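## Task

Raise or lower the removable shelf to the wall-rack level that carries yellow labels and slide it all the way in. Every bottle must finish upright on that shelf, and everything must stay that way without the robot's support. Afterwards, release the shelf and pull the grippers away.

## Robot and tools

Robot and frame. There are two arms, left_arm and right_arm. Each has six joints (waist, shoulder, elbow, wrist pitch, wrist yaw, wrist roll) and a parallel gripper. All positions in results use one scene frame: origin on the table surface midway between the arms, +x pointing out over the table, +z up, and left_arm sitting on the +y side. The arm names do not refer to sides of a camera image. A gripper's fingers extend along its own +z axis and close along its y axis. The reported hand point lies between the finger pads, roughly 1 cm short of the tips.

execute_actions. The argument actions is a list holding zero or one item. An empty list is a look: nothing new is commanded and the current state comes back. A move item has rows and optionally steps (1 to 15, default 15). rows holds 1 to 15 rows; each row is applied for one control step of 1/30 s, and the final row repeats if steps exceeds the row count. Every row has exactly 14 numbers covering both arms even if one arm stays still: left_arm waist, shoulder, elbow, wrist pitch, wrist yaw, wrist roll, opening, then the same seven for right_arm. The six joint values are absolute target angles in radians, on the same scale as the Joint positions line, not offsets. Opening is an absolute command from -1 (shut) to +1 (fully open). A wait item has only steps (up to 300); it returns once that many steps have elapsed since the previous result, with your reply time counted inside it. The optional pictures boolean turns the camera images in the result on or off; by default they are included. A refused call sends nothing to the robot.

Joint ranges per arm, in column order: waist -2.880 to 2.880, shoulder 0.000 to 3.142, elbow 0.000 to 3.019, wrist pitch -1.693 to 1.571, wrist yaw -1.571 to 1.571, wrist roll -2.094 to 2.094. The true end stops may sit up to 0.019 rad either way. A target more than 0.019 rad outside a range, and beyond where that joint last was, gets the call refused. A target beyond the real stop is clipped to it, and the result then prints joint sent to its limit (possibly referring to an earlier action still running). Absence of that line does not prove more travel is available.

Motion limits. Each step the target passed to a joint stays within a fixed lead of its measured angle: waist 0.264, shoulder 0.32, elbow 0.276, wrist pitch 0.33, wrist yaw 0.186, wrist roll 0.522 rad. If a step's targets would put a gripper over 70 mm away from where it is now, all that arm's targets are pulled back toward the measured angles. Distant targets therefore take several calls. Between calls the arms keep heading toward the last row sent, until every arm has nearly stopped (slow or blocked motion still counts as moving) or a step is HELD; after that only a new action moves them further, though fingers already opening or closing finish their travel.

Reading results. The state line gives, for left_arm and right_arm, end_effector_position in metres and end_effector_quat_wxyz in the scene frame; the printed position may be off, more so when the arm is stretched far. Joint positions and Joint velocities list one block per arm: six joints (rad, rad/s) then the finger-pad gap (m, m/s; 0.094 m is fully open). grip_measured is the measured opening on the command scale of -1 to 1, with a fixed per-gripper error of about 1 mm. joint command not followed means a clearance check altered or blocked some joint targets on some steps while the rest of the row still ran. HELD flags steps where all or part of your row was not sent. MOTOR HOT appears from 85 °C; at 100 °C an OVER-TEMPERATURE FAULT drops that arm and its gripper until it cools, so do not hold loads longer than needed.

Gripping. Away from the ends of the scale, fingers go to where grip_measured would read the value you command. To keep hold of something, command about 0.03 below the current grip_measured for a firm grip, less for a gentle one. Pad force tops out near 50 to 62 N (lower on some grippers and on parts thinner than about 2 mm), and the first contact can spike harder. Brief outside tugs on held parts or nudges to loose objects may occur.

zoom_image. Arguments: camera (cam_head_left, cam_head_right, cam_left_wrist or cam_right_wrist) and region [x0, y0, x1, y1] in pixels of that camera's latest full image, top-left at (0, 0), no larger than 504 by 504. All four cameras give 672x504 images; the head cameras have focal length about 347 px with strong radial distortion, the wrist cameras about 388 px with mild distortion.

finished_scene. Argument scene, the current scene number (1 or 2). The goal must already hold and stay held after you let go. Replying with no tool call ends every remaining scene. When continuing from a summary, first send an empty actions list to learn the current scene and task.

Avoid: knocking or placing anything off the table, toppling bottles, letting the arms collide or press on each other, dropping or slamming the shelf, and shoving hard against the rack. Move smoothly, release the shelf, and back the grippers away before finishing.

Each tool is called after "Call:" in YAML: its name, and indented under it one key for each argument.

## Session

I'll start by looking at the current state of the scene.

Call:
execute_actions:
  actions: []

Scene clock: 0.00 s of 6000.00 s.
left_arm: end_effector_position=(+0.5622, +0.4183, +0.4952) grip_measured=+1.000 end_effector_quat_wxyz=(+0.704, -0.072, +0.702, +0.082) | right_arm: end_effector_position=(+0.5584, -0.2585, +0.4847) grip_measured=+1.000 end_effector_quat_wxyz=(+0.699, -0.021, +0.715, +0.012)
Joint positions: left_arm=[ 0.007  1.059  1.06   0.002 -0.014  0.013  0.094] | right_arm=[-0.002  1.053  1.046 -0.017  0.009 -0.011  0.094]
Joint velocities: left_arm=[ 0.005 -0.034  0.002 -0.007  0.007 -0.095  0.   ] | right_arm=[ 0.005 -0.005 -0.002 -0.007 -0.081 -0.081  0.   ]

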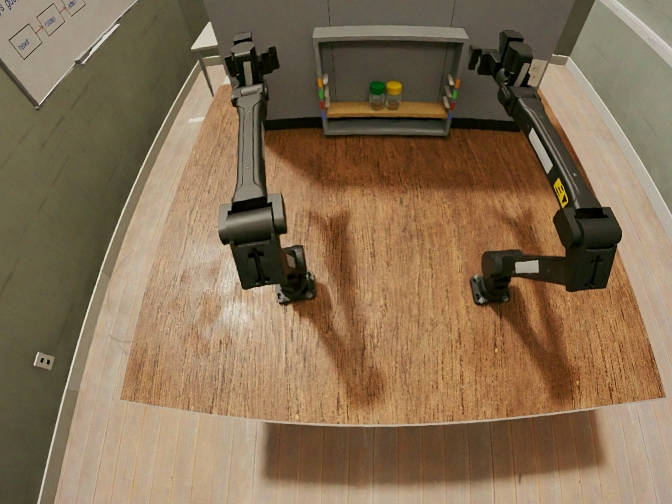

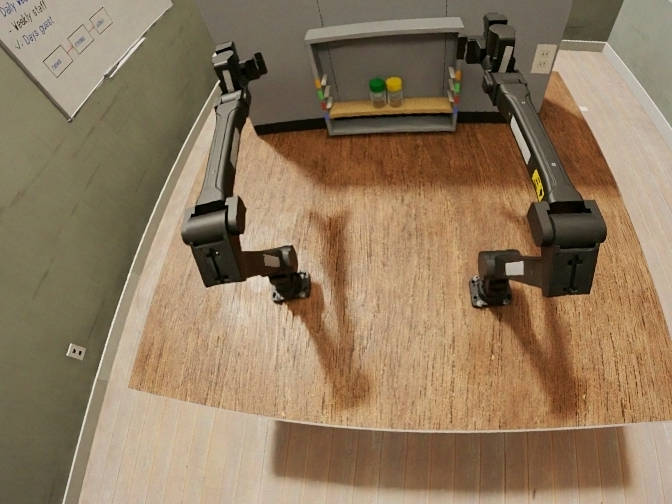

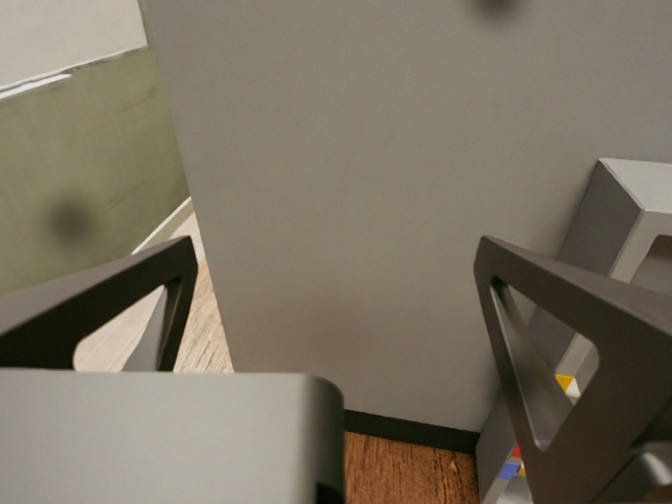

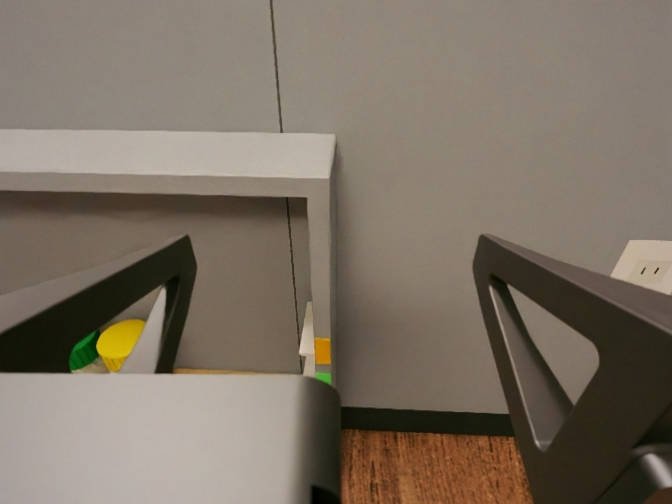

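Call:
zoom_image:
  camera: "cam_head_left"
  region: [290, 10, 490, 160]

Call:
zoom_image:
  camera: "cam_head_right"
  region: [290, 0, 490, 150]

Region (290, 10, 490, 160) of cam_head_left's 672x504 image, scaled by 2.520, with more detail than that image has; it fills the top 378 rows of this view, and the rest is white.

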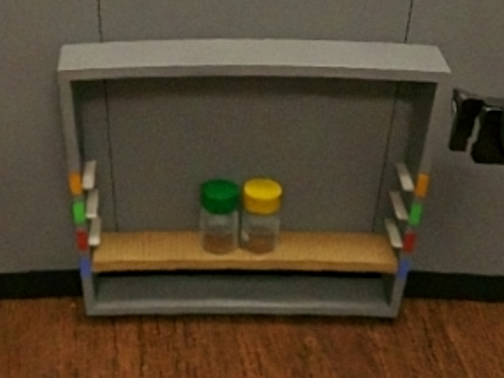

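Region (290, 0, 490, 150) of cam_head_right's 672x504 image, scaled by 2.520, with more detail than that image has; it fills the top 378 rows of this view, and the rest is white.

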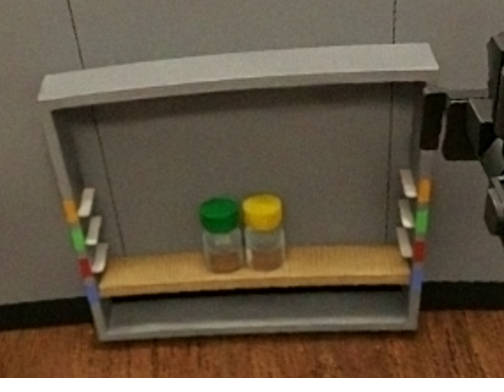

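Call:
execute_actions:
  actions:
    - {"rows": [[0.3, 1.059, 1.06, 0.0, 0.0, 0.0, 1.0, -0.3, 1.053, 1.046, 0.0, 0.0, 0.0, 1.0]], "steps": 15}
  pictures: false

Call:
execute_actions:
  actions:
    - {"steps": 20}
  pictures: false

Scene clock: 33.43 s of 6000.00 s.
left_arm: end_effector_position=(+0.5081, +0.5636, +0.4904) grip_measured=+1.000 end_effector_quat_wxyz=(+0.682, -0.174, +0.687, +0.181) | right_arm: end_effector_position=(+0.5420, -0.4179, +0.4847) grip_measured=+1.000 end_effector_quat_wxyz=(+0.693, +0.089, +0.710, -0.092)
Joint positions: left_arm=[ 0.308  1.059  1.053  0.002 -0.003  0.012  0.094] | right_arm=[-0.313  1.053  1.046 -0.017  0.003 -0.007  0.094]
Joint velocities: left_arm=[-0.132 -0.005  0.012  0.007 -0.037 -0.051  0.   ] | right_arm=[ 0.2    0.005 -0.002  0.017  0.022 -0.066  0.   ]
Steps of this call (steps 1 to 90: nothing new was sent; then 29.93 s passed at rest; steps 91 to 105: all 15 steps of this action). Readings (joint positions):
91: left_arm=[0.017 1.059 1.059 0.002 -0.005 0.013] | right_arm=[-0.012 1.053 1.046 -0.017 0.003 -0.011]
92: left_arm=[0.043 1.059 1.059 0.002 0.002 0.013] | right_arm=[-0.035 1.053 1.046 -0.017 -0.002 -0.011]
94: left_arm=[0.132 1.059 1.056 0.002 0.003 0.013] | right_arm=[-0.118 1.053 1.046 -0.017 -0.002 -0.011]
98: left_arm=[0.311 1.059 1.053 0.002 -0.004 0.012] | right_arm=[-0.302 1.053 1.046 -0.017 0.002 -0.009]
105: the state above

Scene clock: 34.10 s of 6000.00 s.
left_arm: end_effector_position=(+0.5093, +0.5613, +0.4904) grip_measured=+1.000 end_effector_quat_wxyz=(+0.682, -0.172, +0.687, +0.179) | right_arm: end_effector_position=(+0.5434, -0.4124, +0.4847) grip_measured=+1.000 end_effector_quat_wxyz=(+0.693, +0.085, +0.710, -0.089)
Joint positions: left_arm=[ 0.303  1.059  1.053  0.002 -0.002  0.012  0.094] | right_arm=[-0.302  1.053  1.046 -0.017  0.003 -0.007  0.094]
Joint velocities: left_arm=[-0.024 -0.015 -0.022  0.012 -0.051 -0.022  0.   ] | right_arm=[ 0.005 -0.015 -0.007 -0.022 -0.066  0.022  0.   ]
Steps of this call (steps 1 to 20: the robot went on to your last target). Readings (joint positions):
1: left_arm=[0.304 1.059 1.053 0.002 -0.002 0.012] | right_arm=[-0.307 1.053 1.046 -0.017 0.003 -0.007]
2: left_arm=[0.303 1.059 1.053 0.002 -0.002 0.012] | right_arm=[-0.304 1.053 1.046 -0.017 0.003 -0.007]
4: left_arm=[0.303 1.059 1.053 0.002 -0.002 0.012] | right_arm=[-0.302 1.053 1.046 -0.017 0.003 -0.007]
8: left_arm=[0.303 1.059 1.053 0.002 -0.002 0.012] | right_arm=[-0.302 1.053 1.046 -0.017 0.003 -0.007]
20: the state above

Call:
execute_actions:
  actions:
    - {"rows": [[0.3, 1.059, 1.06, 0.05, 0.0, 0.0, 1.0, -0.3, 1.053, 1.046, -0.05, 0.0, 0.0, 1.0],[0.3, 1.059, 1.06, 0.1, 0.0, 0.0, 1.0, -0.3, 1.053, 1.046, -0.1, 0.0, 0.0, 1.0],[0.3, 1.059, 1.06, 0.15, 0.0, 0.0, 1.0, -0.3, 1.053, 1.046, -0.15, 0.0, 0.0, 1.0],[0.3, 1.059, 1.06, 0.2, 0.0, 0.0, 1.0, -0.3, 1.053, 1.046, -0.2, 0.0, 0.0, 1.0],[0.3, 1.059, 1.06, 0.25, 0.0, 0.0, 1.0, -0.3, 1.053, 1.046, -0.25, 0.0, 0.0, 1.0],[0.3, 1.059, 1.06, 0.3, 0.0, 0.0, 1.0, -0.3, 1.053, 1.046, -0.3, 0.0, 0.0, 1.0],[0.3, 1.059, 1.06, 0.35, 0.0, 0.0, 1.0, -0.3, 1.053, 1.046, -0.35, 0.0, 0.0, 1.0],[0.3, 1.059, 1.06, 0.4, 0.0, 0.0, 1.0, -0.3, 1.053, 1.046, -0.4, 0.0, 0.0, 1.0],[0.3, 1.059, 1.06, 0.45, 0.0, 0.0, 1.0, -0.3, 1.053, 1.046, -0.45, 0.0, 0.0, 1.0],[0.3, 1.059, 1.06, 0.5, 0.0, 0.0, 1.0, -0.3, 1.053, 1.046, -0.5, 0.0, 0.0, 1.0],[0.3, 1.059, 1.06, 0.55, 0.0, 0.0, 1.0, -0.3, 1.053, 1.046, -0.55, 0.0, 0.0, 1.0],[0.3, 1.059, 1.06, 0.6, 0.0, 0.0, 1.0, -0.3, 1.053, 1.046, -0.6, 0.0, 0.0, 1.0]], "steps": 15}
  pictures: false

Call:
execute_actions:
  actions:
    - {"steps": 15}
  pictures: false

Scene clock: 53.03 s of 6000.00 s.
left_arm: end_effector_position=(+0.4772, +0.5437, +0.6177) grip_measured=+1.000 end_effector_quat_wxyz=(+0.844, -0.119, +0.474, +0.222) | right_arm: end_effector_position=(+0.5039, -0.4026, +0.3566) grip_measured=+1.000 end_effector_quat_wxyz=(+0.472, +0.105, +0.873, -0.061)
Joint positions: left_arm=[ 0.303  1.058  1.045  0.563 -0.002  0.012  0.094] | right_arm=[-0.302  1.051  1.046 -0.573  0.003 -0.007  0.094]
Joint velocities: left_arm=[-0.005 -0.024  0.002  0.359  0.007  0.037  0.   ] | right_arm=[-0.015 -0.015  0.002 -0.354 -0.081 -0.081  0.   ]
Steps of this call (steps 1 to 15: the robot went on to your last target; steps 16 to 90: nothing new was sent; then 15.43 s passed at rest; steps 91 to 105: all 15 steps of this action). Readings (joint positions):
91: left_arm=[0.303 1.059 1.053 0.005 -0.002 0.012] | right_arm=[-0.302 1.053 1.046 -0.020 0.003 -0.007]
92: left_arm=[0.303 1.059 1.051 0.019 -0.002 0.012] | right_arm=[-0.302 1.053 1.046 -0.034 0.003 -0.007]
94: left_arm=[0.303 1.059 1.046 0.084 -0.002 0.012] | right_arm=[-0.302 1.050 1.046 -0.099 0.003 -0.007]
98: left_arm=[0.303 1.059 1.045 0.273 -0.002 0.012] | right_arm=[-0.302 1.050 1.046 -0.288 0.003 -0.007]
105: the state above

Scene clock: 53.53 s of 6000.00 s.
left_arm: end_effector_position=(+0.4755, +0.5428, +0.6206) grip_measured=+1.000 end_effector_quat_wxyz=(+0.847, -0.117, +0.468, +0.222) | right_arm: end_effector_position=(+0.5019, -0.4021, +0.3535) grip_measured=+1.000 end_effector_quat_wxyz=(+0.466, +0.105, +0.877, -0.060)
Joint positions: left_arm=[ 0.303  1.058  1.045  0.577 -0.002  0.012  0.094] | right_arm=[-0.302  1.051  1.046 -0.589  0.003 -0.007  0.094]
Joint velocities: left_arm=[-0.005 -0.005  0.002  0.002 -0.037  0.007  0.   ] | right_arm=[-0.005 -0.005  0.007 -0.012  0.007 -0.037  0.   ]
Steps of this call (steps 1 to 15: the robot went on to your last target). Readings (joint positions):
1: left_arm=[0.303 1.058 1.045 0.572 -0.002 0.012] | right_arm=[-0.302 1.051 1.046 -0.581 0.003 -0.007]
2: left_arm=[0.303 1.058 1.045 0.575 -0.002 0.012] | right_arm=[-0.302 1.051 1.046 -0.584 0.003 -0.007]
4: left_arm=[0.303 1.058 1.045 0.576 -0.002 0.012] | right_arm=[-0.302 1.051 1.046 -0.588 0.003 -0.007]
8: left_arm=[0.303 1.058 1.045 0.577 -0.002 0.012] | right_arm=[-0.302 1.051 1.046 -0.589 0.003 -0.007]
15: the state above

Call:
execute_actions:
  actions:
    - {"rows": [[0.3, 1.03, 1.05, 0.53, 0.0, 0.0, 1.0, -0.3, 1.053, 1.015, -0.54, 0.0, 0.0, 1.0],[0.3, 1.0, 1.05, 0.48, 0.0, 0.0, 1.0, -0.3, 1.053, 0.985, -0.49, 0.0, 0.0, 1.0],[0.3, 0.97, 1.05, 0.43, 0.0, 0.0, 1.0, -0.3, 1.053, 0.955, -0.44, 0.0, 0.0, 1.0],[0.3, 0.94, 1.05, 0.38, 0.0, 0.0, 1.0, -0.3, 1.053, 0.925, -0.39, 0.0, 0.0, 1.0],[0.3, 0.91, 1.05, 0.33, 0.0, 0.0, 1.0, -0.3, 1.053, 0.895, -0.34, 0.0, 0.0, 1.0],[0.3, 0.88, 1.05, 0.28, 0.0, 0.0, 1.0, -0.3, 1.053, 0.865, -0.29, 0.0, 0.0, 1.0],[0.3, 0.85, 1.05, 0.23, 0.0, 0.0, 1.0, -0.3, 1.053, 0.835, -0.24, 0.0, 0.0, 1.0],[0.3, 0.82, 1.05, 0.18, 0.0, 0.0, 1.0, -0.3, 1.053, 0.805, -0.19, 0.0, 0.0, 1.0],[0.3, 0.79, 1.05, 0.13, 0.0, 0.0, 1.0, -0.3, 1.053, 0.775, -0.14, 0.0, 0.0, 1.0],[0.3, 0.76, 1.05, 0.08, 0.0, 0.0, 1.0, -0.3, 1.053, 0.745, -0.09, 0.0, 0.0, 1.0],[0.3, 0.73, 1.05, 0.04, 0.0, 0.0, 1.0, -0.3, 1.053, 0.715, -0.05, 0.0, 0.0, 1.0],[0.3, 0.70, 1.05, 0.0, 0.0, 0.0, 1.0, -0.3, 1.053, 0.68, -0.02, 0.0, 0.0, 1.0],[0.3, 0.70, 1.05, 0.0, 0.0, 0.0, 1.0, -0.3, 1.053, 0.65, 0.0, 0.0, 0.0, 1.0]], "steps": 15}
  pictures: false

Call:
execute_actions:
  actions:
    - {"steps": 15}
  pictures: false

Scene clock: 71.07 s of 6000.00 s.
left_arm: end_effector_position=(+0.3663, +0.4831, +0.6427) grip_measured=+1.000 end_effector_quat_wxyz=(+0.801, -0.136, +0.544, +0.210) | right_arm: end_effector_position=(+0.4949, -0.4003, +0.2528) grip_measured=+1.000 end_effector_quat_wxyz=(+0.541, +0.100, +0.832, -0.070)
Joint positions: left_arm=[ 0.303  0.687  1.03   0.036 -0.002  0.012  0.094] | right_arm=[-0.302  1.047  0.672 -0.042  0.003 -0.007  0.094]
Joint velocities: left_arm=[-0.015 -0.62   0.017 -0.154  0.007 -0.022  0.   ] | right_arm=[ 0.005  0.034 -0.51   0.237  0.037  0.007  0.   ]
Steps of this call (steps 1 to 15: the robot went on to your last target; steps 16 to 90: nothing new was sent; then 14.03 s passed at rest; steps 91 to 105: all 15 steps of this action). Readings (joint positions):
91: left_arm=[0.303 1.057 1.045 0.572 -0.002 0.012] | right_arm=[-0.302 1.051 1.044 -0.583 0.003 -0.007]
92: left_arm=[0.303 1.053 1.045 0.553 -0.002 0.012] | right_arm=[-0.302 1.050 1.036 -0.562 0.003 -0.007]
94: left_arm=[0.303 1.031 1.041 0.479 -0.002 0.012] | right_arm=[-0.302 1.047 0.999 -0.486 0.003 -0.007]
98: left_arm=[0.303 0.927 1.030 0.286 -0.002 0.012] | right_arm=[-0.302 1.046 0.877 -0.301 0.003 -0.007]
105: the state above

Scene clock: 71.57 s of 6000.00 s.
left_arm: end_effector_position=(+0.3723, +0.4864, +0.6342) grip_measured=+1.000 end_effector_quat_wxyz=(+0.791, -0.140, +0.558, +0.208) | right_arm: end_effector_position=(+0.4925, -0.3997, +0.2443) grip_measured=+1.000 end_effector_quat_wxyz=(+0.541, +0.100, +0.832, -0.070)
Joint positions: left_arm=[ 0.303  0.697  1.031  0.012 -0.002  0.012  0.094] | right_arm=[-0.302  1.05   0.649 -0.017  0.003 -0.007  0.094]
Joint velocities: left_arm=[-0.005 -0.015 -0.012  0.002  0.007  0.007  0.   ] | right_arm=[ 0.015  0.005 -0.012 -0.027 -0.037  0.007  0.   ]
Steps of this call (steps 1 to 15: the robot went on to your last target). Readings (joint positions):
1: left_arm=[0.303 0.671 1.031 0.032 -0.002 0.012] | right_arm=[-0.302 1.047 0.658 -0.037 0.003 -0.007]
2: left_arm=[0.303 0.662 1.031 0.029 -0.002 0.012] | right_arm=[-0.302 1.049 0.651 -0.034 0.003 -0.007]
4: left_arm=[0.303 0.662 1.031 0.025 -0.002 0.012] | right_arm=[-0.302 1.050 0.649 -0.029 0.003 -0.007]
8: left_arm=[0.303 0.686 1.031 0.015 -0.002 0.012] | right_arm=[-0.302 1.050 0.649 -0.018 0.003 -0.007]
15: the state above

Call:
execute_actions:
  actions:
    - {"rows": [[0.3, 0.70, 1.04, 0.0, 0.05, 0.1, 1.0, -0.3, 1.053, 0.65, 0.0, -0.05, 0.1, 1.0],[0.3, 0.70, 1.04, 0.0, 0.1, 0.2, 1.0, -0.3, 1.053, 0.65, 0.0, -0.1, 0.2, 1.0],[0.3, 0.70, 1.04, 0.0, 0.15, 0.3, 1.0, -0.3, 1.053, 0.65, 0.0, -0.15, 0.3, 1.0],[0.3, 0.70, 1.04, 0.0, 0.2, 0.4, 1.0, -0.3, 1.053, 0.65, 0.0, -0.2, 0.4, 1.0],[0.3, 0.70, 1.04, 0.0, 0.25, 0.5, 1.0, -0.3, 1.053, 0.65, 0.0, -0.25, 0.5, 1.0],[0.3, 0.70, 1.04, 0.0, 0.3, 0.6, 1.0, -0.3, 1.053, 0.65, 0.0, -0.3, 0.6, 1.0],[0.3, 0.70, 1.04, 0.0, 0.35, 0.7, 1.0, -0.3, 1.053, 0.65, 0.0, -0.35, 0.7, 1.0],[0.3, 0.70, 1.04, 0.0, 0.4, 0.8, 1.0, -0.3, 1.053, 0.65, 0.0, -0.4, 0.8, 1.0],[0.3, 0.70, 1.04, 0.0, 0.45, 0.9, 1.0, -0.3, 1.053, 0.65, 0.0, -0.45, 0.9, 1.0],[0.3, 0.70, 1.04, 0.0, 0.5, 1.0, 1.0, -0.3, 1.053, 0.65, 0.0, -0.5, 1.0, 1.0]], "steps": 15}
  pictures: false

Call:
execute_actions:
  actions:
    - {"steps": 12}
  pictures: true

Scene clock: 92.73 s of 6000.00 s.
left_arm: end_effector_position=(+0.3947, +0.4046, +0.6271) grip_measured=+1.000 end_effector_quat_wxyz=(+0.705, +0.298, +0.512, +0.389) | right_arm: end_effector_position=(+0.4940, -0.3153, +0.2528) grip_measured=+1.000 end_effector_quat_wxyz=(+0.441, +0.314, +0.761, +0.358)
Joint positions: left_arm=[0.302 0.697 1.031 0.012 0.497 0.862 0.094] | right_arm=[-0.302  1.05   0.649 -0.016 -0.496  0.867  0.094]
Joint velocities: left_arm=[-0.015 -0.005  0.007  0.007 -0.051  0.813  0.   ] | right_arm=[ 0.015 -0.024 -0.007 -0.017  0.037  0.872  0.   ]
Steps of this call (steps 1 to 15: the robot went on to your last target; steps 16 to 90: nothing new was sent; then 17.67 s passed at rest; steps 91 to 105: all 15 steps of this action). Readings (joint positions):
91: left_arm=[0.303 0.697 1.031 0.012 0.018 0.022] | right_arm=[-0.302 1.050 0.649 -0.017 -0.018 0.006]
92: left_arm=[0.303 0.697 1.031 0.012 0.057 0.048] | right_arm=[-0.302 1.050 0.649 -0.017 -0.058 0.037]
94: left_arm=[0.303 0.697 1.031 0.012 0.153 0.142] | right_arm=[-0.302 1.050 0.649 -0.017 -0.153 0.138]
98: left_arm=[0.302 0.697 1.031 0.012 0.352 0.432] | right_arm=[-0.302 1.050 0.649 -0.017 -0.352 0.434]
105: the state above

Scene clock: 93.13 s of 6000.00 s.
left_arm: end_effector_position=(+0.3947, +0.4046, +0.6271) grip_measured=+1.000 end_effector_quat_wxyz=(+0.682, +0.327, +0.494, +0.429) | right_arm: end_effector_position=(+0.4940, -0.3152, +0.2528) grip_measured=+1.000 end_effector_quat_wxyz=(+0.419, +0.358, +0.741, +0.383)
Joint positions: left_arm=[0.302 0.697 1.031 0.012 0.497 0.977 0.094] | right_arm=[-0.302  1.05   0.649 -0.016 -0.497  0.982  0.094]
Joint velocities: left_arm=[ 0.005 -0.015 -0.007 -0.002  0.007  0.051  0.   ] | right_arm=[-0.024 -0.015 -0.002 -0.012 -0.007  0.037  0.   ]
Steps of this call (steps 1 to 12: the robot went on to your last target). Readings (joint positions):
1: left_arm=[0.302 0.697 1.031 0.012 0.497 0.887] | right_arm=[-0.302 1.050 0.649 -0.016 -0.496 0.891]
2: left_arm=[0.302 0.697 1.031 0.012 0.497 0.907] | right_arm=[-0.302 1.050 0.649 -0.016 -0.497 0.912]
4: left_arm=[0.302 0.697 1.031 0.012 0.497 0.935] | right_arm=[-0.302 1.050 0.649 -0.016 -0.497 0.940]
8: left_arm=[0.302 0.697 1.031 0.012 0.497 0.965] | right_arm=[-0.302 1.050 0.649 -0.016 -0.497 0.970]
12: the state above

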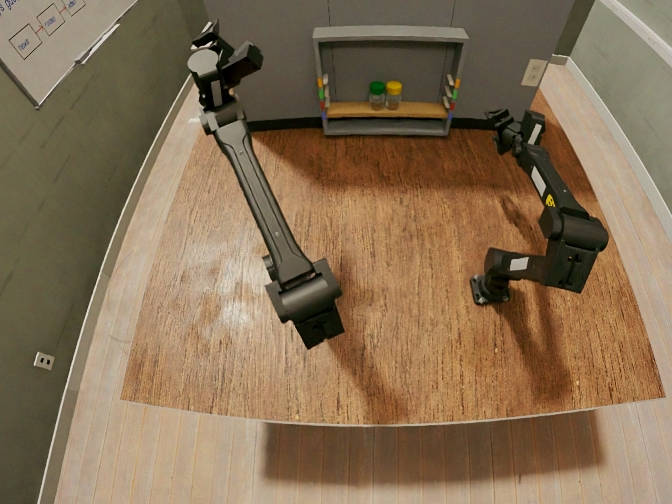

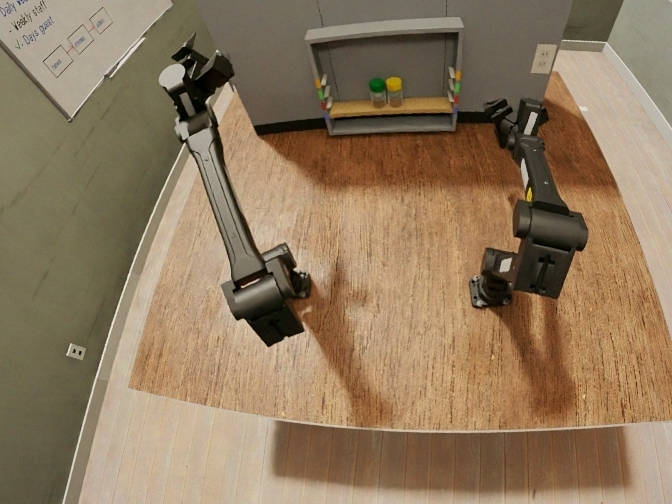

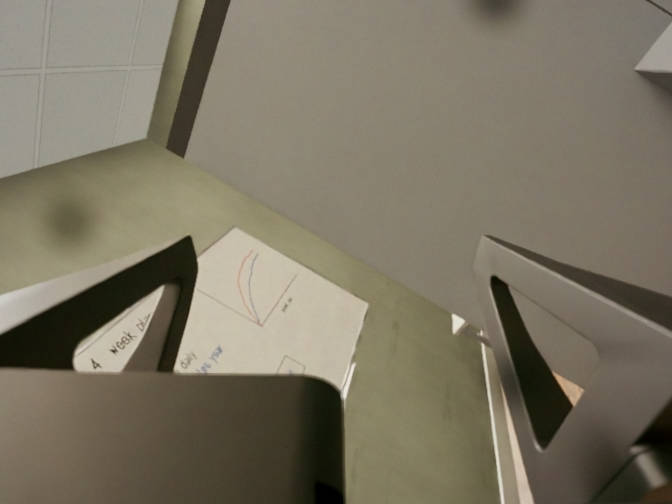

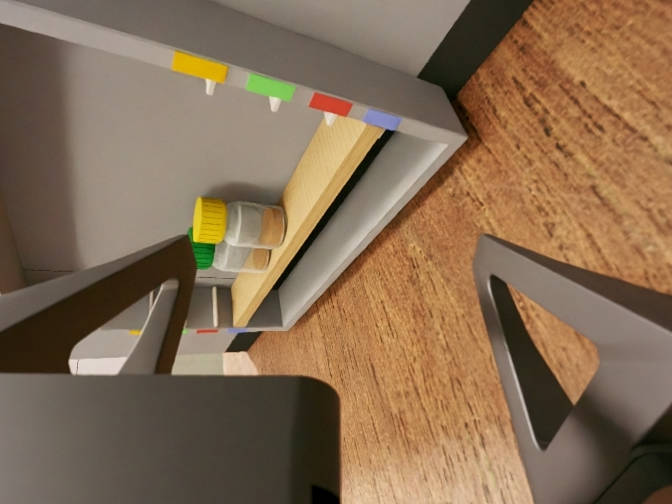

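Call:
execute_actions:
  actions:
    - {"rows": [[-0.2, 0.95, 0.8, 0.4, 0.0, 0.4, 1.0, 0.1, 1.1, 0.55, 0.9, 0.0, 0.4, 1.0]], "steps": 15}
  pictures: false

Call:
execute_actions:
  actions:
    - {"rows": [[-0.746, 1.242, 0.525, 0.717, -0.549, 0.0, 1.0, 0.461, 1.764, 0.454, 1.31, 0.518, 0.0, 1.0]], "steps": 15}
  pictures: false

Call:
execute_actions:
  actions:
    - {"steps": 30}
  pictures: true

Scene clock: 143.43 s of 6000.00 s.
left_arm: end_effector_position=(+0.5329, +0.2953, +0.4400) grip_measured=+1.000 end_effector_quat_wxyz=(+0.738, +0.171, +0.631, +0.171) | right_arm: end_effector_position=(+0.4990, -0.2073, +0.3873) grip_measured=+1.000 end_effector_quat_wxyz=(+0.782, +0.076, +0.569, +0.244)
Joint positions: left_arm=[-0.224  0.976  0.77   0.353  0.01   0.49   0.094] | right_arm=[ 0.11   1.093  0.558  0.884 -0.003  0.436  0.094]
Joint velocities: left_arm=[-0.122  0.083 -0.129  0.032 -0.081 -0.491  0.   ] | right_arm=[-0.2   -0.015 -0.002 -0.012 -0.007 -0.198  0.   ]
Steps of this call (steps 1 to 30: the robot went on to your last target; steps 31 to 90: nothing new was sent; then 46.80 s passed at rest; steps 91 to 105: all 15 steps of this action). Readings (joint positions):
91: left_arm=[0.294 0.701 1.021 0.031 0.468 0.962] | right_arm=[-0.287 1.051 0.639 0.025 -0.429 0.938]
92: left_arm=[0.273 0.705 1.006 0.072 0.431 0.928] | right_arm=[-0.250 1.056 0.620 0.113 -0.345 0.860]
94: left_arm=[0.211 0.732 0.963 0.147 0.357 0.858] | right_arm=[-0.131 1.072 0.588 0.272 -0.189 0.732]
98: left_arm=[0.049 0.830 0.873 0.261 0.162 0.716] | right_arm=[0.106 1.106 0.558 0.647 -0.016 0.546]
105: the state above

Scene clock: 143.93 s of 6000.00 s.
left_arm: end_effector_position=(+0.4906, +0.1271, +0.2347) grip_measured=+1.000 end_effector_quat_wxyz=(+0.683, +0.057, +0.728, +0.026) | right_arm: end_effector_position=(+0.5061, -0.1173, +0.1221) grip_measured=+1.000 end_effector_quat_wxyz=(+0.704, +0.024, +0.710, +0.027)
Joint positions: left_arm=[-0.776  1.253  0.505  0.672 -0.537  0.078  0.094] | right_arm=[0.457 1.754 0.472 1.273 0.511 0.075 0.094]
Joint velocities: left_arm=[-0.19  -0.005 -0.032  0.1   -0.095 -0.403  0.   ] | right_arm=[ 0.161  0.982 -0.291  0.002  0.037 -0.505  0.   ]
Steps of this call (steps 1 to 15: all 15 steps of this action). Readings (joint positions):
1: left_arm=[-0.233 0.983 0.757 0.370 -0.019 0.464] | right_arm=[0.114 1.104 0.554 0.909 0.038 0.408]
2: left_arm=[-0.250 0.991 0.741 0.412 -0.057 0.434] | right_arm=[0.134 1.128 0.549 0.968 0.088 0.373]
4: left_arm=[-0.305 1.026 0.696 0.481 -0.132 0.377] | right_arm=[0.201 1.204 0.538 1.066 0.179 0.311]
8: left_arm=[-0.464 1.131 0.597 0.580 -0.325 0.261] | right_arm=[0.346 1.394 0.516 1.180 0.357 0.217]
15: the state above

Scene clock: 144.93 s of 6000.00 s.
left_arm: end_effector_position=(+0.4955, +0.1401, +0.2392) grip_measured=+1.000 end_effector_quat_wxyz=(+0.690, +0.018, +0.724, +0.014) | right_arm: end_effector_position=(+0.4982, -0.1196, +0.1149) grip_measured=+1.000 end_effector_quat_wxyz=(+0.701, -0.002, +0.713, +0.002)
Joint positions: left_arm=[-0.75   1.253  0.505  0.692 -0.547  0.015  0.094] | right_arm=[0.463 1.765 0.45  1.296 0.515 0.009 0.094]
Joint velocities: left_arm=[ 0.015 -0.024 -0.012 -0.002 -0.066 -0.007  0.   ] | right_arm=[-0.005 -0.015  0.012 -0.007  0.051  0.037  0.   ]
Steps of this call (steps 1 to 30: the robot went on to your last target). Readings (joint positions):
1: left_arm=[-0.778 1.253 0.505 0.676 -0.540 0.066] | right_arm=[0.461 1.780 0.462 1.273 0.512 0.062]
2: left_arm=[-0.773 1.253 0.505 0.684 -0.543 0.056] | right_arm=[0.463 1.794 0.455 1.273 0.513 0.051]
4: left_arm=[-0.760 1.253 0.505 0.689 -0.546 0.041] | right_arm=[0.463 1.794 0.450 1.278 0.515 0.036]
8: left_arm=[-0.750 1.253 0.505 0.692 -0.547 0.025] | right_arm=[0.463 1.771 0.450 1.292 0.515 0.020]
30: the state above
All arms were judged still, so your last target was given up. Only a new action makes them travel on or press farther. Fingers that are still opening or closing keep moving.

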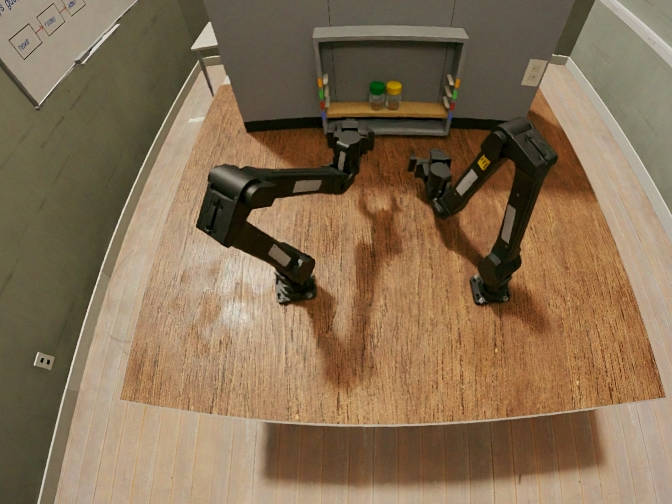

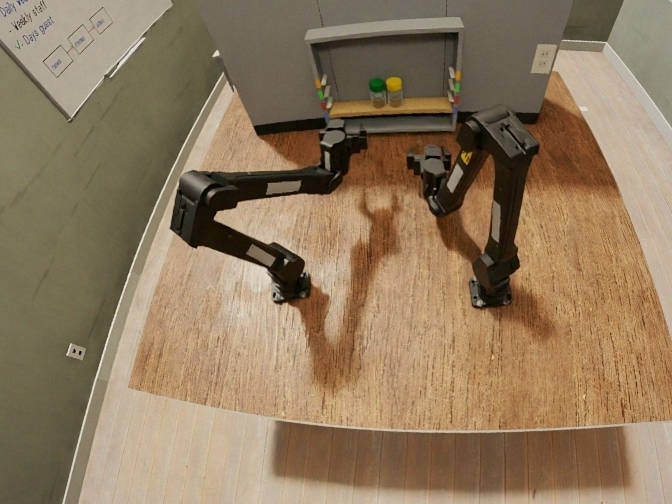

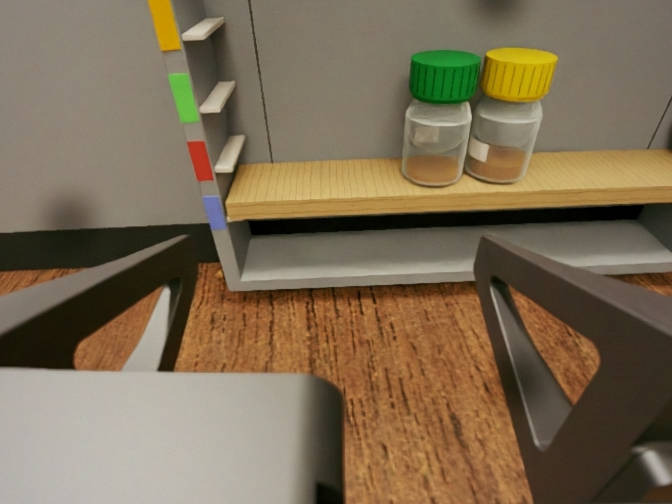

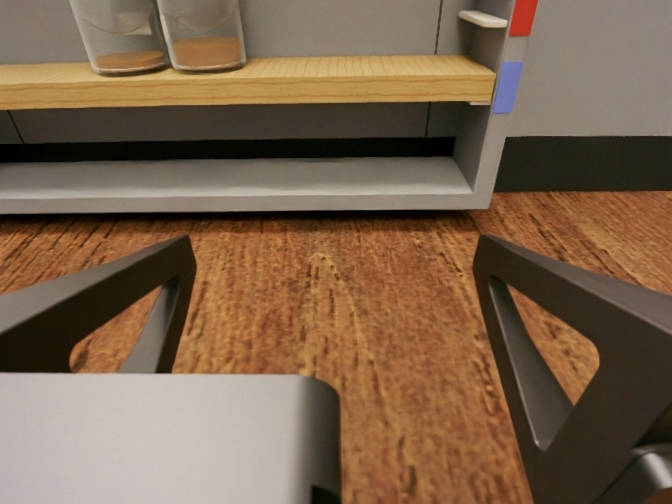

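Call:
zoom_image:
  camera: "cam_right_wrist"
  region: [300, 0, 600, 250]

Call:
zoom_image:
  camera: "cam_left_wrist"
  region: [130, 0, 480, 310]

Region (300, 0, 600, 250) of cam_right_wrist's 672x504 image, scaled by 1.680, with more detail than that image has.

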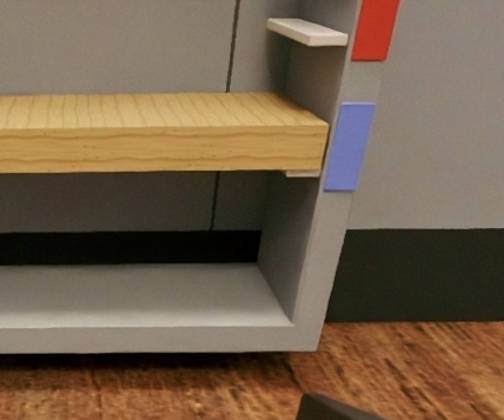

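Region (130, 0, 480, 310) of cam_left_wrist's 672x504 image, scaled by 1.440, with more detail than that image has; it fills the top 446 rows of this view, and the rest is white.

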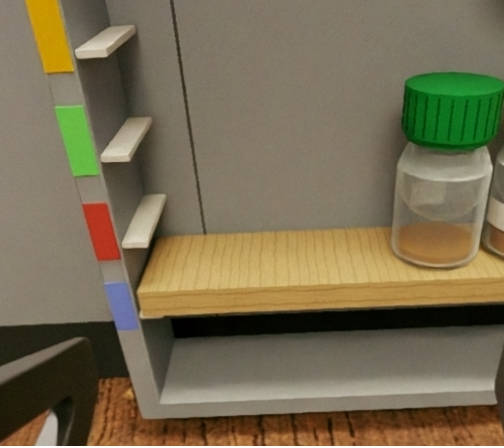

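Call:
execute_actions:
  actions:
    - {"rows": [[-0.72, 1.31, 0.56, 0.71, -0.52, 0.0, 1.0, 0.435, 1.795, 0.51, 1.27, 0.49, 0.0, 1.0],[-0.69, 1.37, 0.62, 0.73, -0.49, 0.0, 1.0, 0.41, 1.825, 0.575, 1.245, 0.465, 0.0, 1.0],[-0.66, 1.44, 0.68, 0.755, -0.46, 0.0, 1.0, 0.38, 1.855, 0.64, 1.22, 0.44, 0.0, 1.0],[-0.63, 1.50, 0.74, 0.78, -0.43, 0.0, 1.0, 0.355, 1.885, 0.705, 1.19, 0.41, 0.0, 1.0],[-0.601, 1.566, 0.80, 0.80, -0.404, 0.0, 1.0, 0.326, 1.914, 0.77, 1.16, 0.383, 0.0, 1.0]], "steps": 15}
  pictures: false

Call:
execute_actions:
  actions:
    - {"steps": 20}
  pictures: true

Scene clock: 190.60 s of 6000.00 s.
left_arm: end_effector_position=(+0.6216, +0.1447, +0.2291) grip_measured=+1.000 end_effector_quat_wxyz=(+0.699, +0.005, +0.715, +0.012) | right_arm: end_effector_position=(+0.6253, -0.1263, +0.1282) grip_measured=+1.000 end_effector_quat_wxyz=(+0.719, +0.013, +0.695, +0.003)
Joint positions: left_arm=[-0.593  1.579  0.781  0.774 -0.407  0.014  0.094] | right_arm=[0.314 1.905 0.771 1.17  0.386 0.009 0.094]
Joint velocities: left_arm=[-0.015 -0.015  0.007  0.042 -0.037 -0.081  0.   ] | right_arm=[ 0.015 -0.005  0.002  0.002  0.022  0.022  0.   ]
Steps of this call (steps 1 to 90: nothing new was sent; then 42.17 s passed at rest; steps 91 to 105: all 15 steps of this action). Readings (joint positions):
91: left_arm=[-0.748 1.256 0.506 0.692 -0.537 0.015] | right_arm=[0.461 1.766 0.453 1.294 0.506 0.009]
92: left_arm=[-0.741 1.267 0.512 0.694 -0.515 0.014] | right_arm=[0.456 1.770 0.463 1.286 0.488 0.009]
94: left_arm=[-0.709 1.335 0.562 0.716 -0.465 0.014] | right_arm=[0.430 1.801 0.529 1.253 0.442 0.009]
98: left_arm=[-0.627 1.524 0.733 0.760 -0.409 0.014] | right_arm=[0.355 1.890 0.726 1.185 0.387 0.009]
105: the state above

Scene clock: 191.27 s of 6000.00 s.
left_arm: end_effector_position=(+0.6215, +0.1443, +0.2291) grip_measured=+1.000 end_effector_quat_wxyz=(+0.699, +0.005, +0.715, +0.012) | right_arm: end_effector_position=(+0.6246, -0.1239, +0.1282) grip_measured=+1.000 end_effector_quat_wxyz=(+0.719, +0.012, +0.695, +0.004)
Joint positions: left_arm=[-0.594  1.579  0.781  0.774 -0.407  0.014  0.094] | right_arm=[0.318 1.905 0.771 1.17  0.386 0.009 0.094]
Joint velocities: left_arm=[ 0.005 -0.015 -0.007  0.002  0.007  0.007  0.   ] | right_arm=[-0.015 -0.015 -0.007  0.022 -0.007 -0.037  0.   ]
Steps of this call (steps 1 to 15: the robot went on to your last target; steps 16 to 20: nothing new was sent). Readings (joint positions):
1: left_arm=[-0.593 1.579 0.781 0.774 -0.407 0.014] | right_arm=[0.315 1.905 0.771 1.170 0.386 0.009]
2: left_arm=[-0.594 1.579 0.781 0.774 -0.407 0.014] | right_arm=[0.316 1.905 0.771 1.170 0.386 0.009]
4: left_arm=[-0.594 1.579 0.781 0.774 -0.407 0.014] | right_arm=[0.318 1.905 0.771 1.170 0.386 0.009]
8: left_arm=[-0.594 1.579 0.781 0.774 -0.407 0.014] | right_arm=[0.318 1.905 0.771 1.170 0.386 0.009]
20: the state above
All arms were judged still, so your last target was given up. Only a new action makes them travel on or press farther. Fingers that are still opening or closing keep moving.

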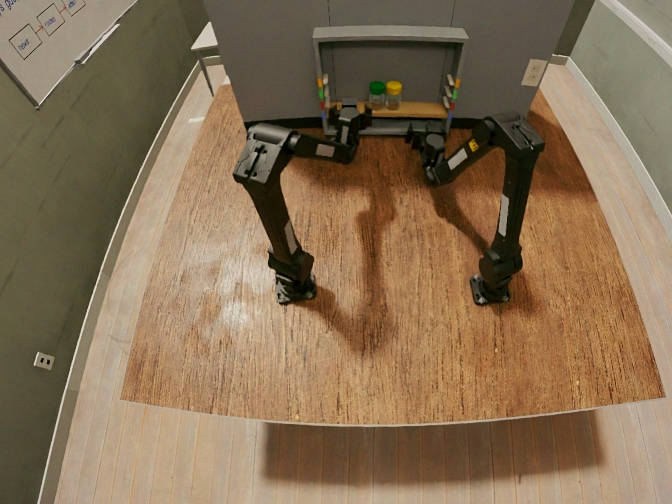

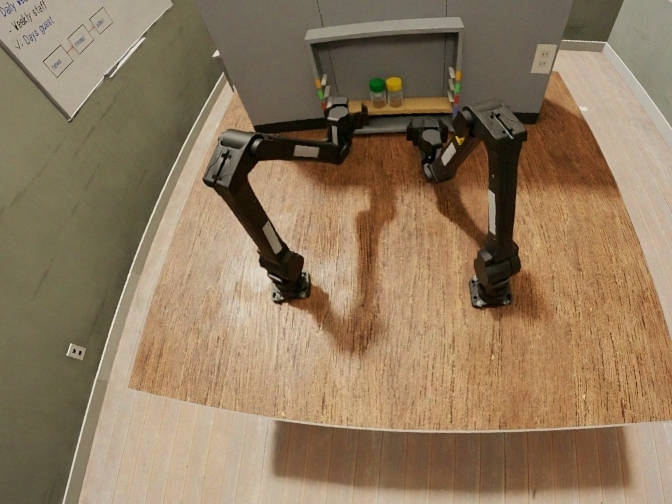

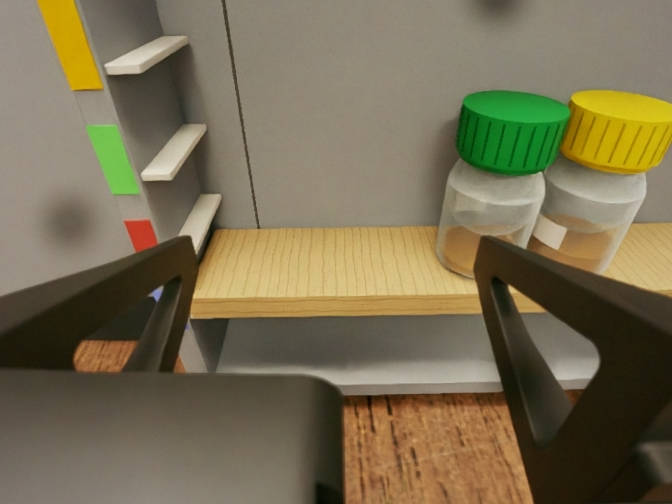

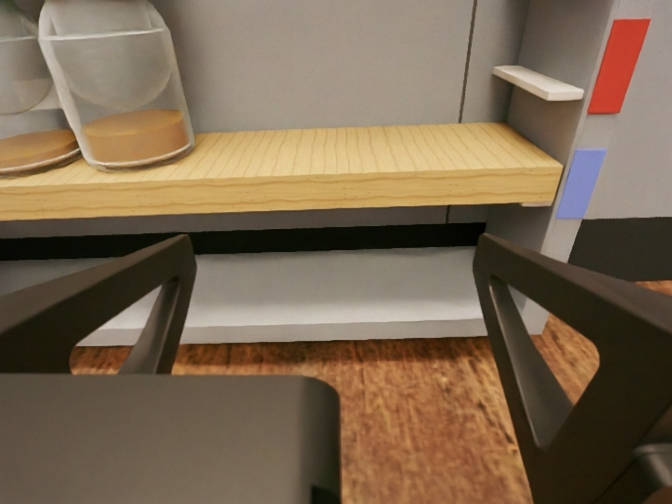

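Call:
zoom_image:
  camera: "cam_right_wrist"
  region: [300, 0, 672, 360]

Call:
zoom_image:
  camera: "cam_left_wrist"
  region: [0, 0, 420, 410]

Region (300, 0, 672, 360) of cam_right_wrist's 672x504 image, scaled by 1.355, with more detail than that image has; it fills the top 488 rows of this view, and the rest is white.

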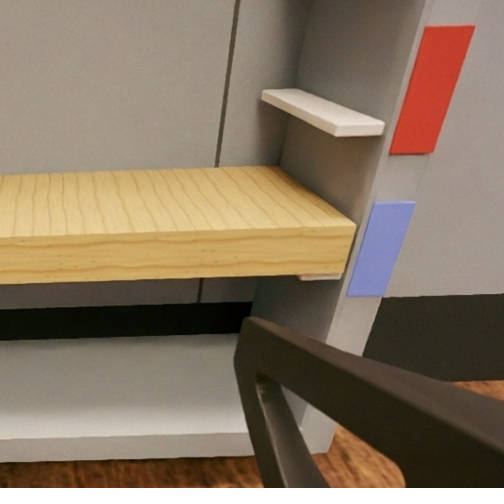

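Region (0, 0, 420, 410) of cam_left_wrist's 672x504 image, scaled by 1.200, with more detail than that image has; it fills the top 492 rows of this view, and the rest is white.

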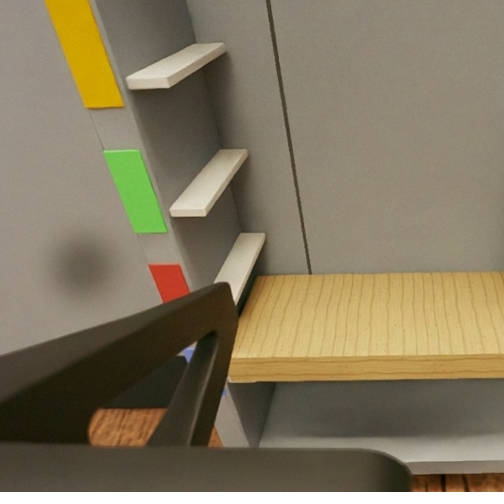

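Call:
execute_actions:
  actions:
    - {"rows": [[-0.59, 1.62, 0.78, 0.84, -0.40, 0.3, 0.85, 0.31, 1.90, 0.765, 1.165, 0.38, -0.3, 0.85],[-0.59, 1.66, 0.77, 0.90, -0.40, 0.6, 0.7, 0.31, 1.90, 0.76, 1.16, 0.375, -0.6, 0.7],[-0.585, 1.70, 0.765, 0.96, -0.395, 0.9, 0.55, 0.305, 1.90, 0.755, 1.155, 0.37, -0.9, 0.55],[-0.585, 1.745, 0.755, 1.02, -0.39, 1.2, 0.4, 0.30, 1.895, 0.75, 1.15, 0.36, -1.2, 0.4],[-0.58, 1.79, 0.745, 1.08, -0.385, 1.4, 0.25, 0.295, 1.892, 0.745, 1.145, 0.355, -1.4, 0.25],[-0.575, 1.83, 0.74, 1.14, -0.38, 1.585, 0.1, 0.29, 1.89, 0.745, 1.14, 0.35, -1.585, 0.1]], "steps": 15}
  pictures: false

Call:
execute_actions:
  actions:
    - {"steps": 30}
  pictures: true

Scene clock: 279.17 s of 6000.00 s.
left_arm: end_effector_position=(+0.6187, +0.1494, +0.1229) grip_measured=+0.103 end_effector_quat_wxyz=(+0.548, +0.444, +0.562, +0.433) | right_arm: end_effector_position=(+0.6232, -0.1338, +0.1214) grip_measured=+0.102 end_effector_quat_wxyz=(+0.560, -0.432, +0.556, -0.436)
Joint positions: left_arm=[-0.581  1.852  0.719  1.106 -0.383  1.327  0.052] | right_arm=[ 0.295  1.898  0.755  1.152  0.353 -1.325  0.052]
Joint velocities: left_arm=[-0.015 -0.015  0.007  0.164 -0.022  1.692 -0.001] | right_arm=[ 0.005 -0.005 -0.022 -0.012  0.022 -1.692 -0.   ]
Steps of this call (steps 1 to 90: nothing new was sent; then 84.40 s passed at rest; steps 91 to 105: all 15 steps of this action). Readings (joint positions):
91: left_arm=[-0.594 1.581 0.780 0.781 -0.405 0.051] | right_arm=[0.318 1.905 0.771 1.170 0.385 -0.032]
92: left_arm=[-0.594 1.587 0.778 0.805 -0.405 0.136] | right_arm=[0.317 1.905 0.771 1.170 0.382 -0.119]
94: left_arm=[-0.593 1.624 0.776 0.898 -0.397 0.328] | right_arm=[0.316 1.904 0.770 1.168 0.370 -0.314]
98: left_arm=[-0.589 1.774 0.760 1.085 -0.383 0.712] | right_arm=[0.306 1.899 0.757 1.154 0.354 -0.702]
105: the state above

Scene clock: 280.17 s of 6000.00 s.
left_arm: end_effector_position=(+0.6187, +0.1493, +0.1250) grip_measured=+0.103 end_effector_quat_wxyz=(+0.494, +0.506, +0.502, +0.497) | right_arm: end_effector_position=(+0.6232, -0.1338, +0.1214) grip_measured=+0.102 end_effector_quat_wxyz=(+0.501, -0.498, +0.498, -0.502)
Joint positions: left_arm=[-0.581  1.852  0.719  1.114 -0.383  1.57   0.052] | right_arm=[ 0.295  1.898  0.755  1.152  0.353 -1.575  0.052]
Joint velocities: left_arm=[-0.005 -0.005  0.002  0.002 -0.051 -0.007  0.   ] | right_arm=[-0.005  0.015 -0.007 -0.027  0.022  0.007  0.   ]
Steps of this call (steps 1 to 30: the robot went on to your last target). Readings (joint positions):
1: left_arm=[-0.581 1.852 0.719 1.110 -0.383 1.376] | right_arm=[0.295 1.898 0.755 1.152 0.353 -1.376]
2: left_arm=[-0.581 1.852 0.719 1.112 -0.383 1.415] | right_arm=[0.295 1.898 0.755 1.152 0.353 -1.416]
4: left_arm=[-0.581 1.852 0.719 1.114 -0.383 1.471] | right_arm=[0.295 1.898 0.755 1.152 0.353 -1.474]
8: left_arm=[-0.581 1.852 0.719 1.114 -0.383 1.530] | right_arm=[0.295 1.898 0.755 1.152 0.353 -1.534]
30: the state above
All arms were judged still, so your last target was given up. Only a new action makes them travel on or press farther. Fingers that are still opening or closing keep moving.

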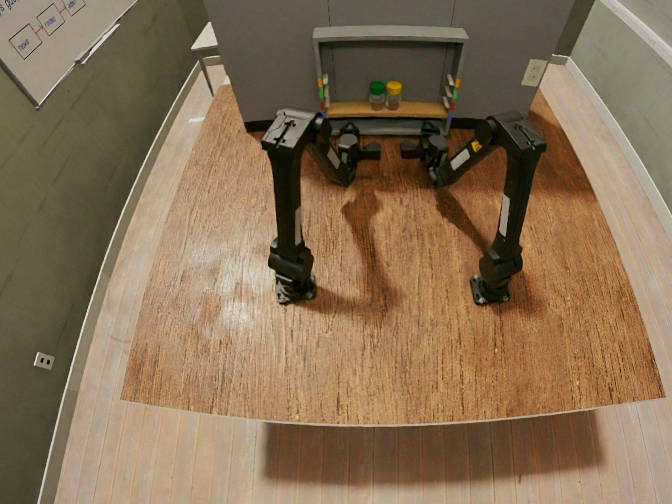

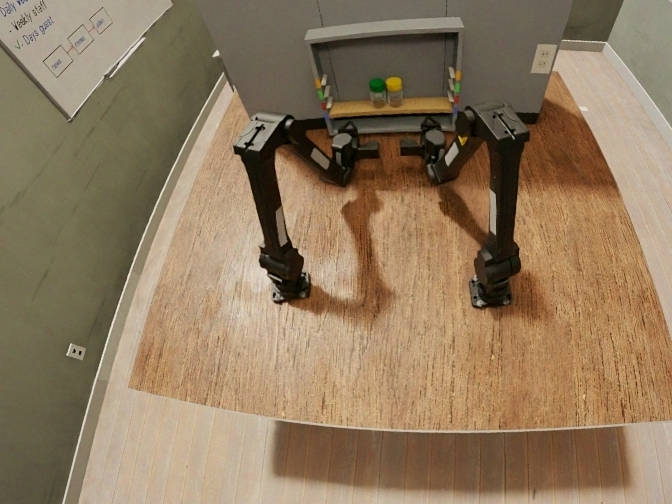

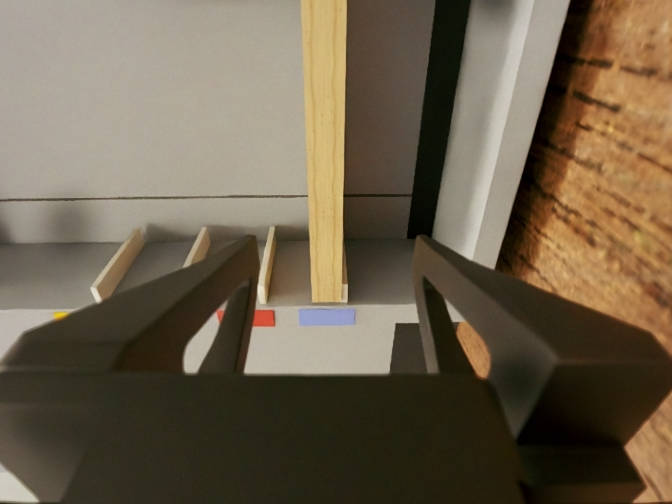

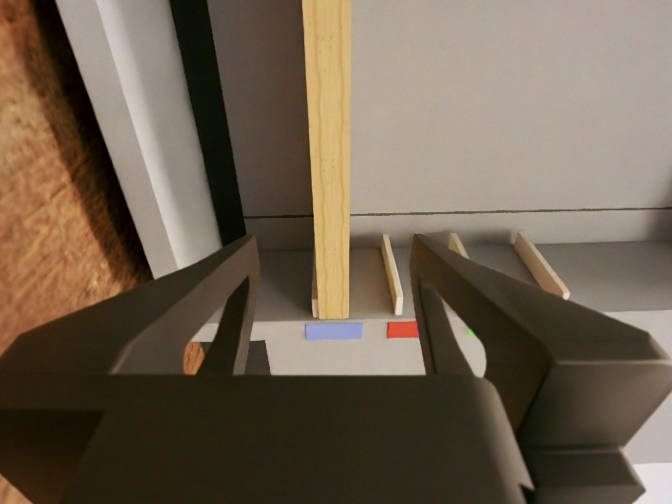

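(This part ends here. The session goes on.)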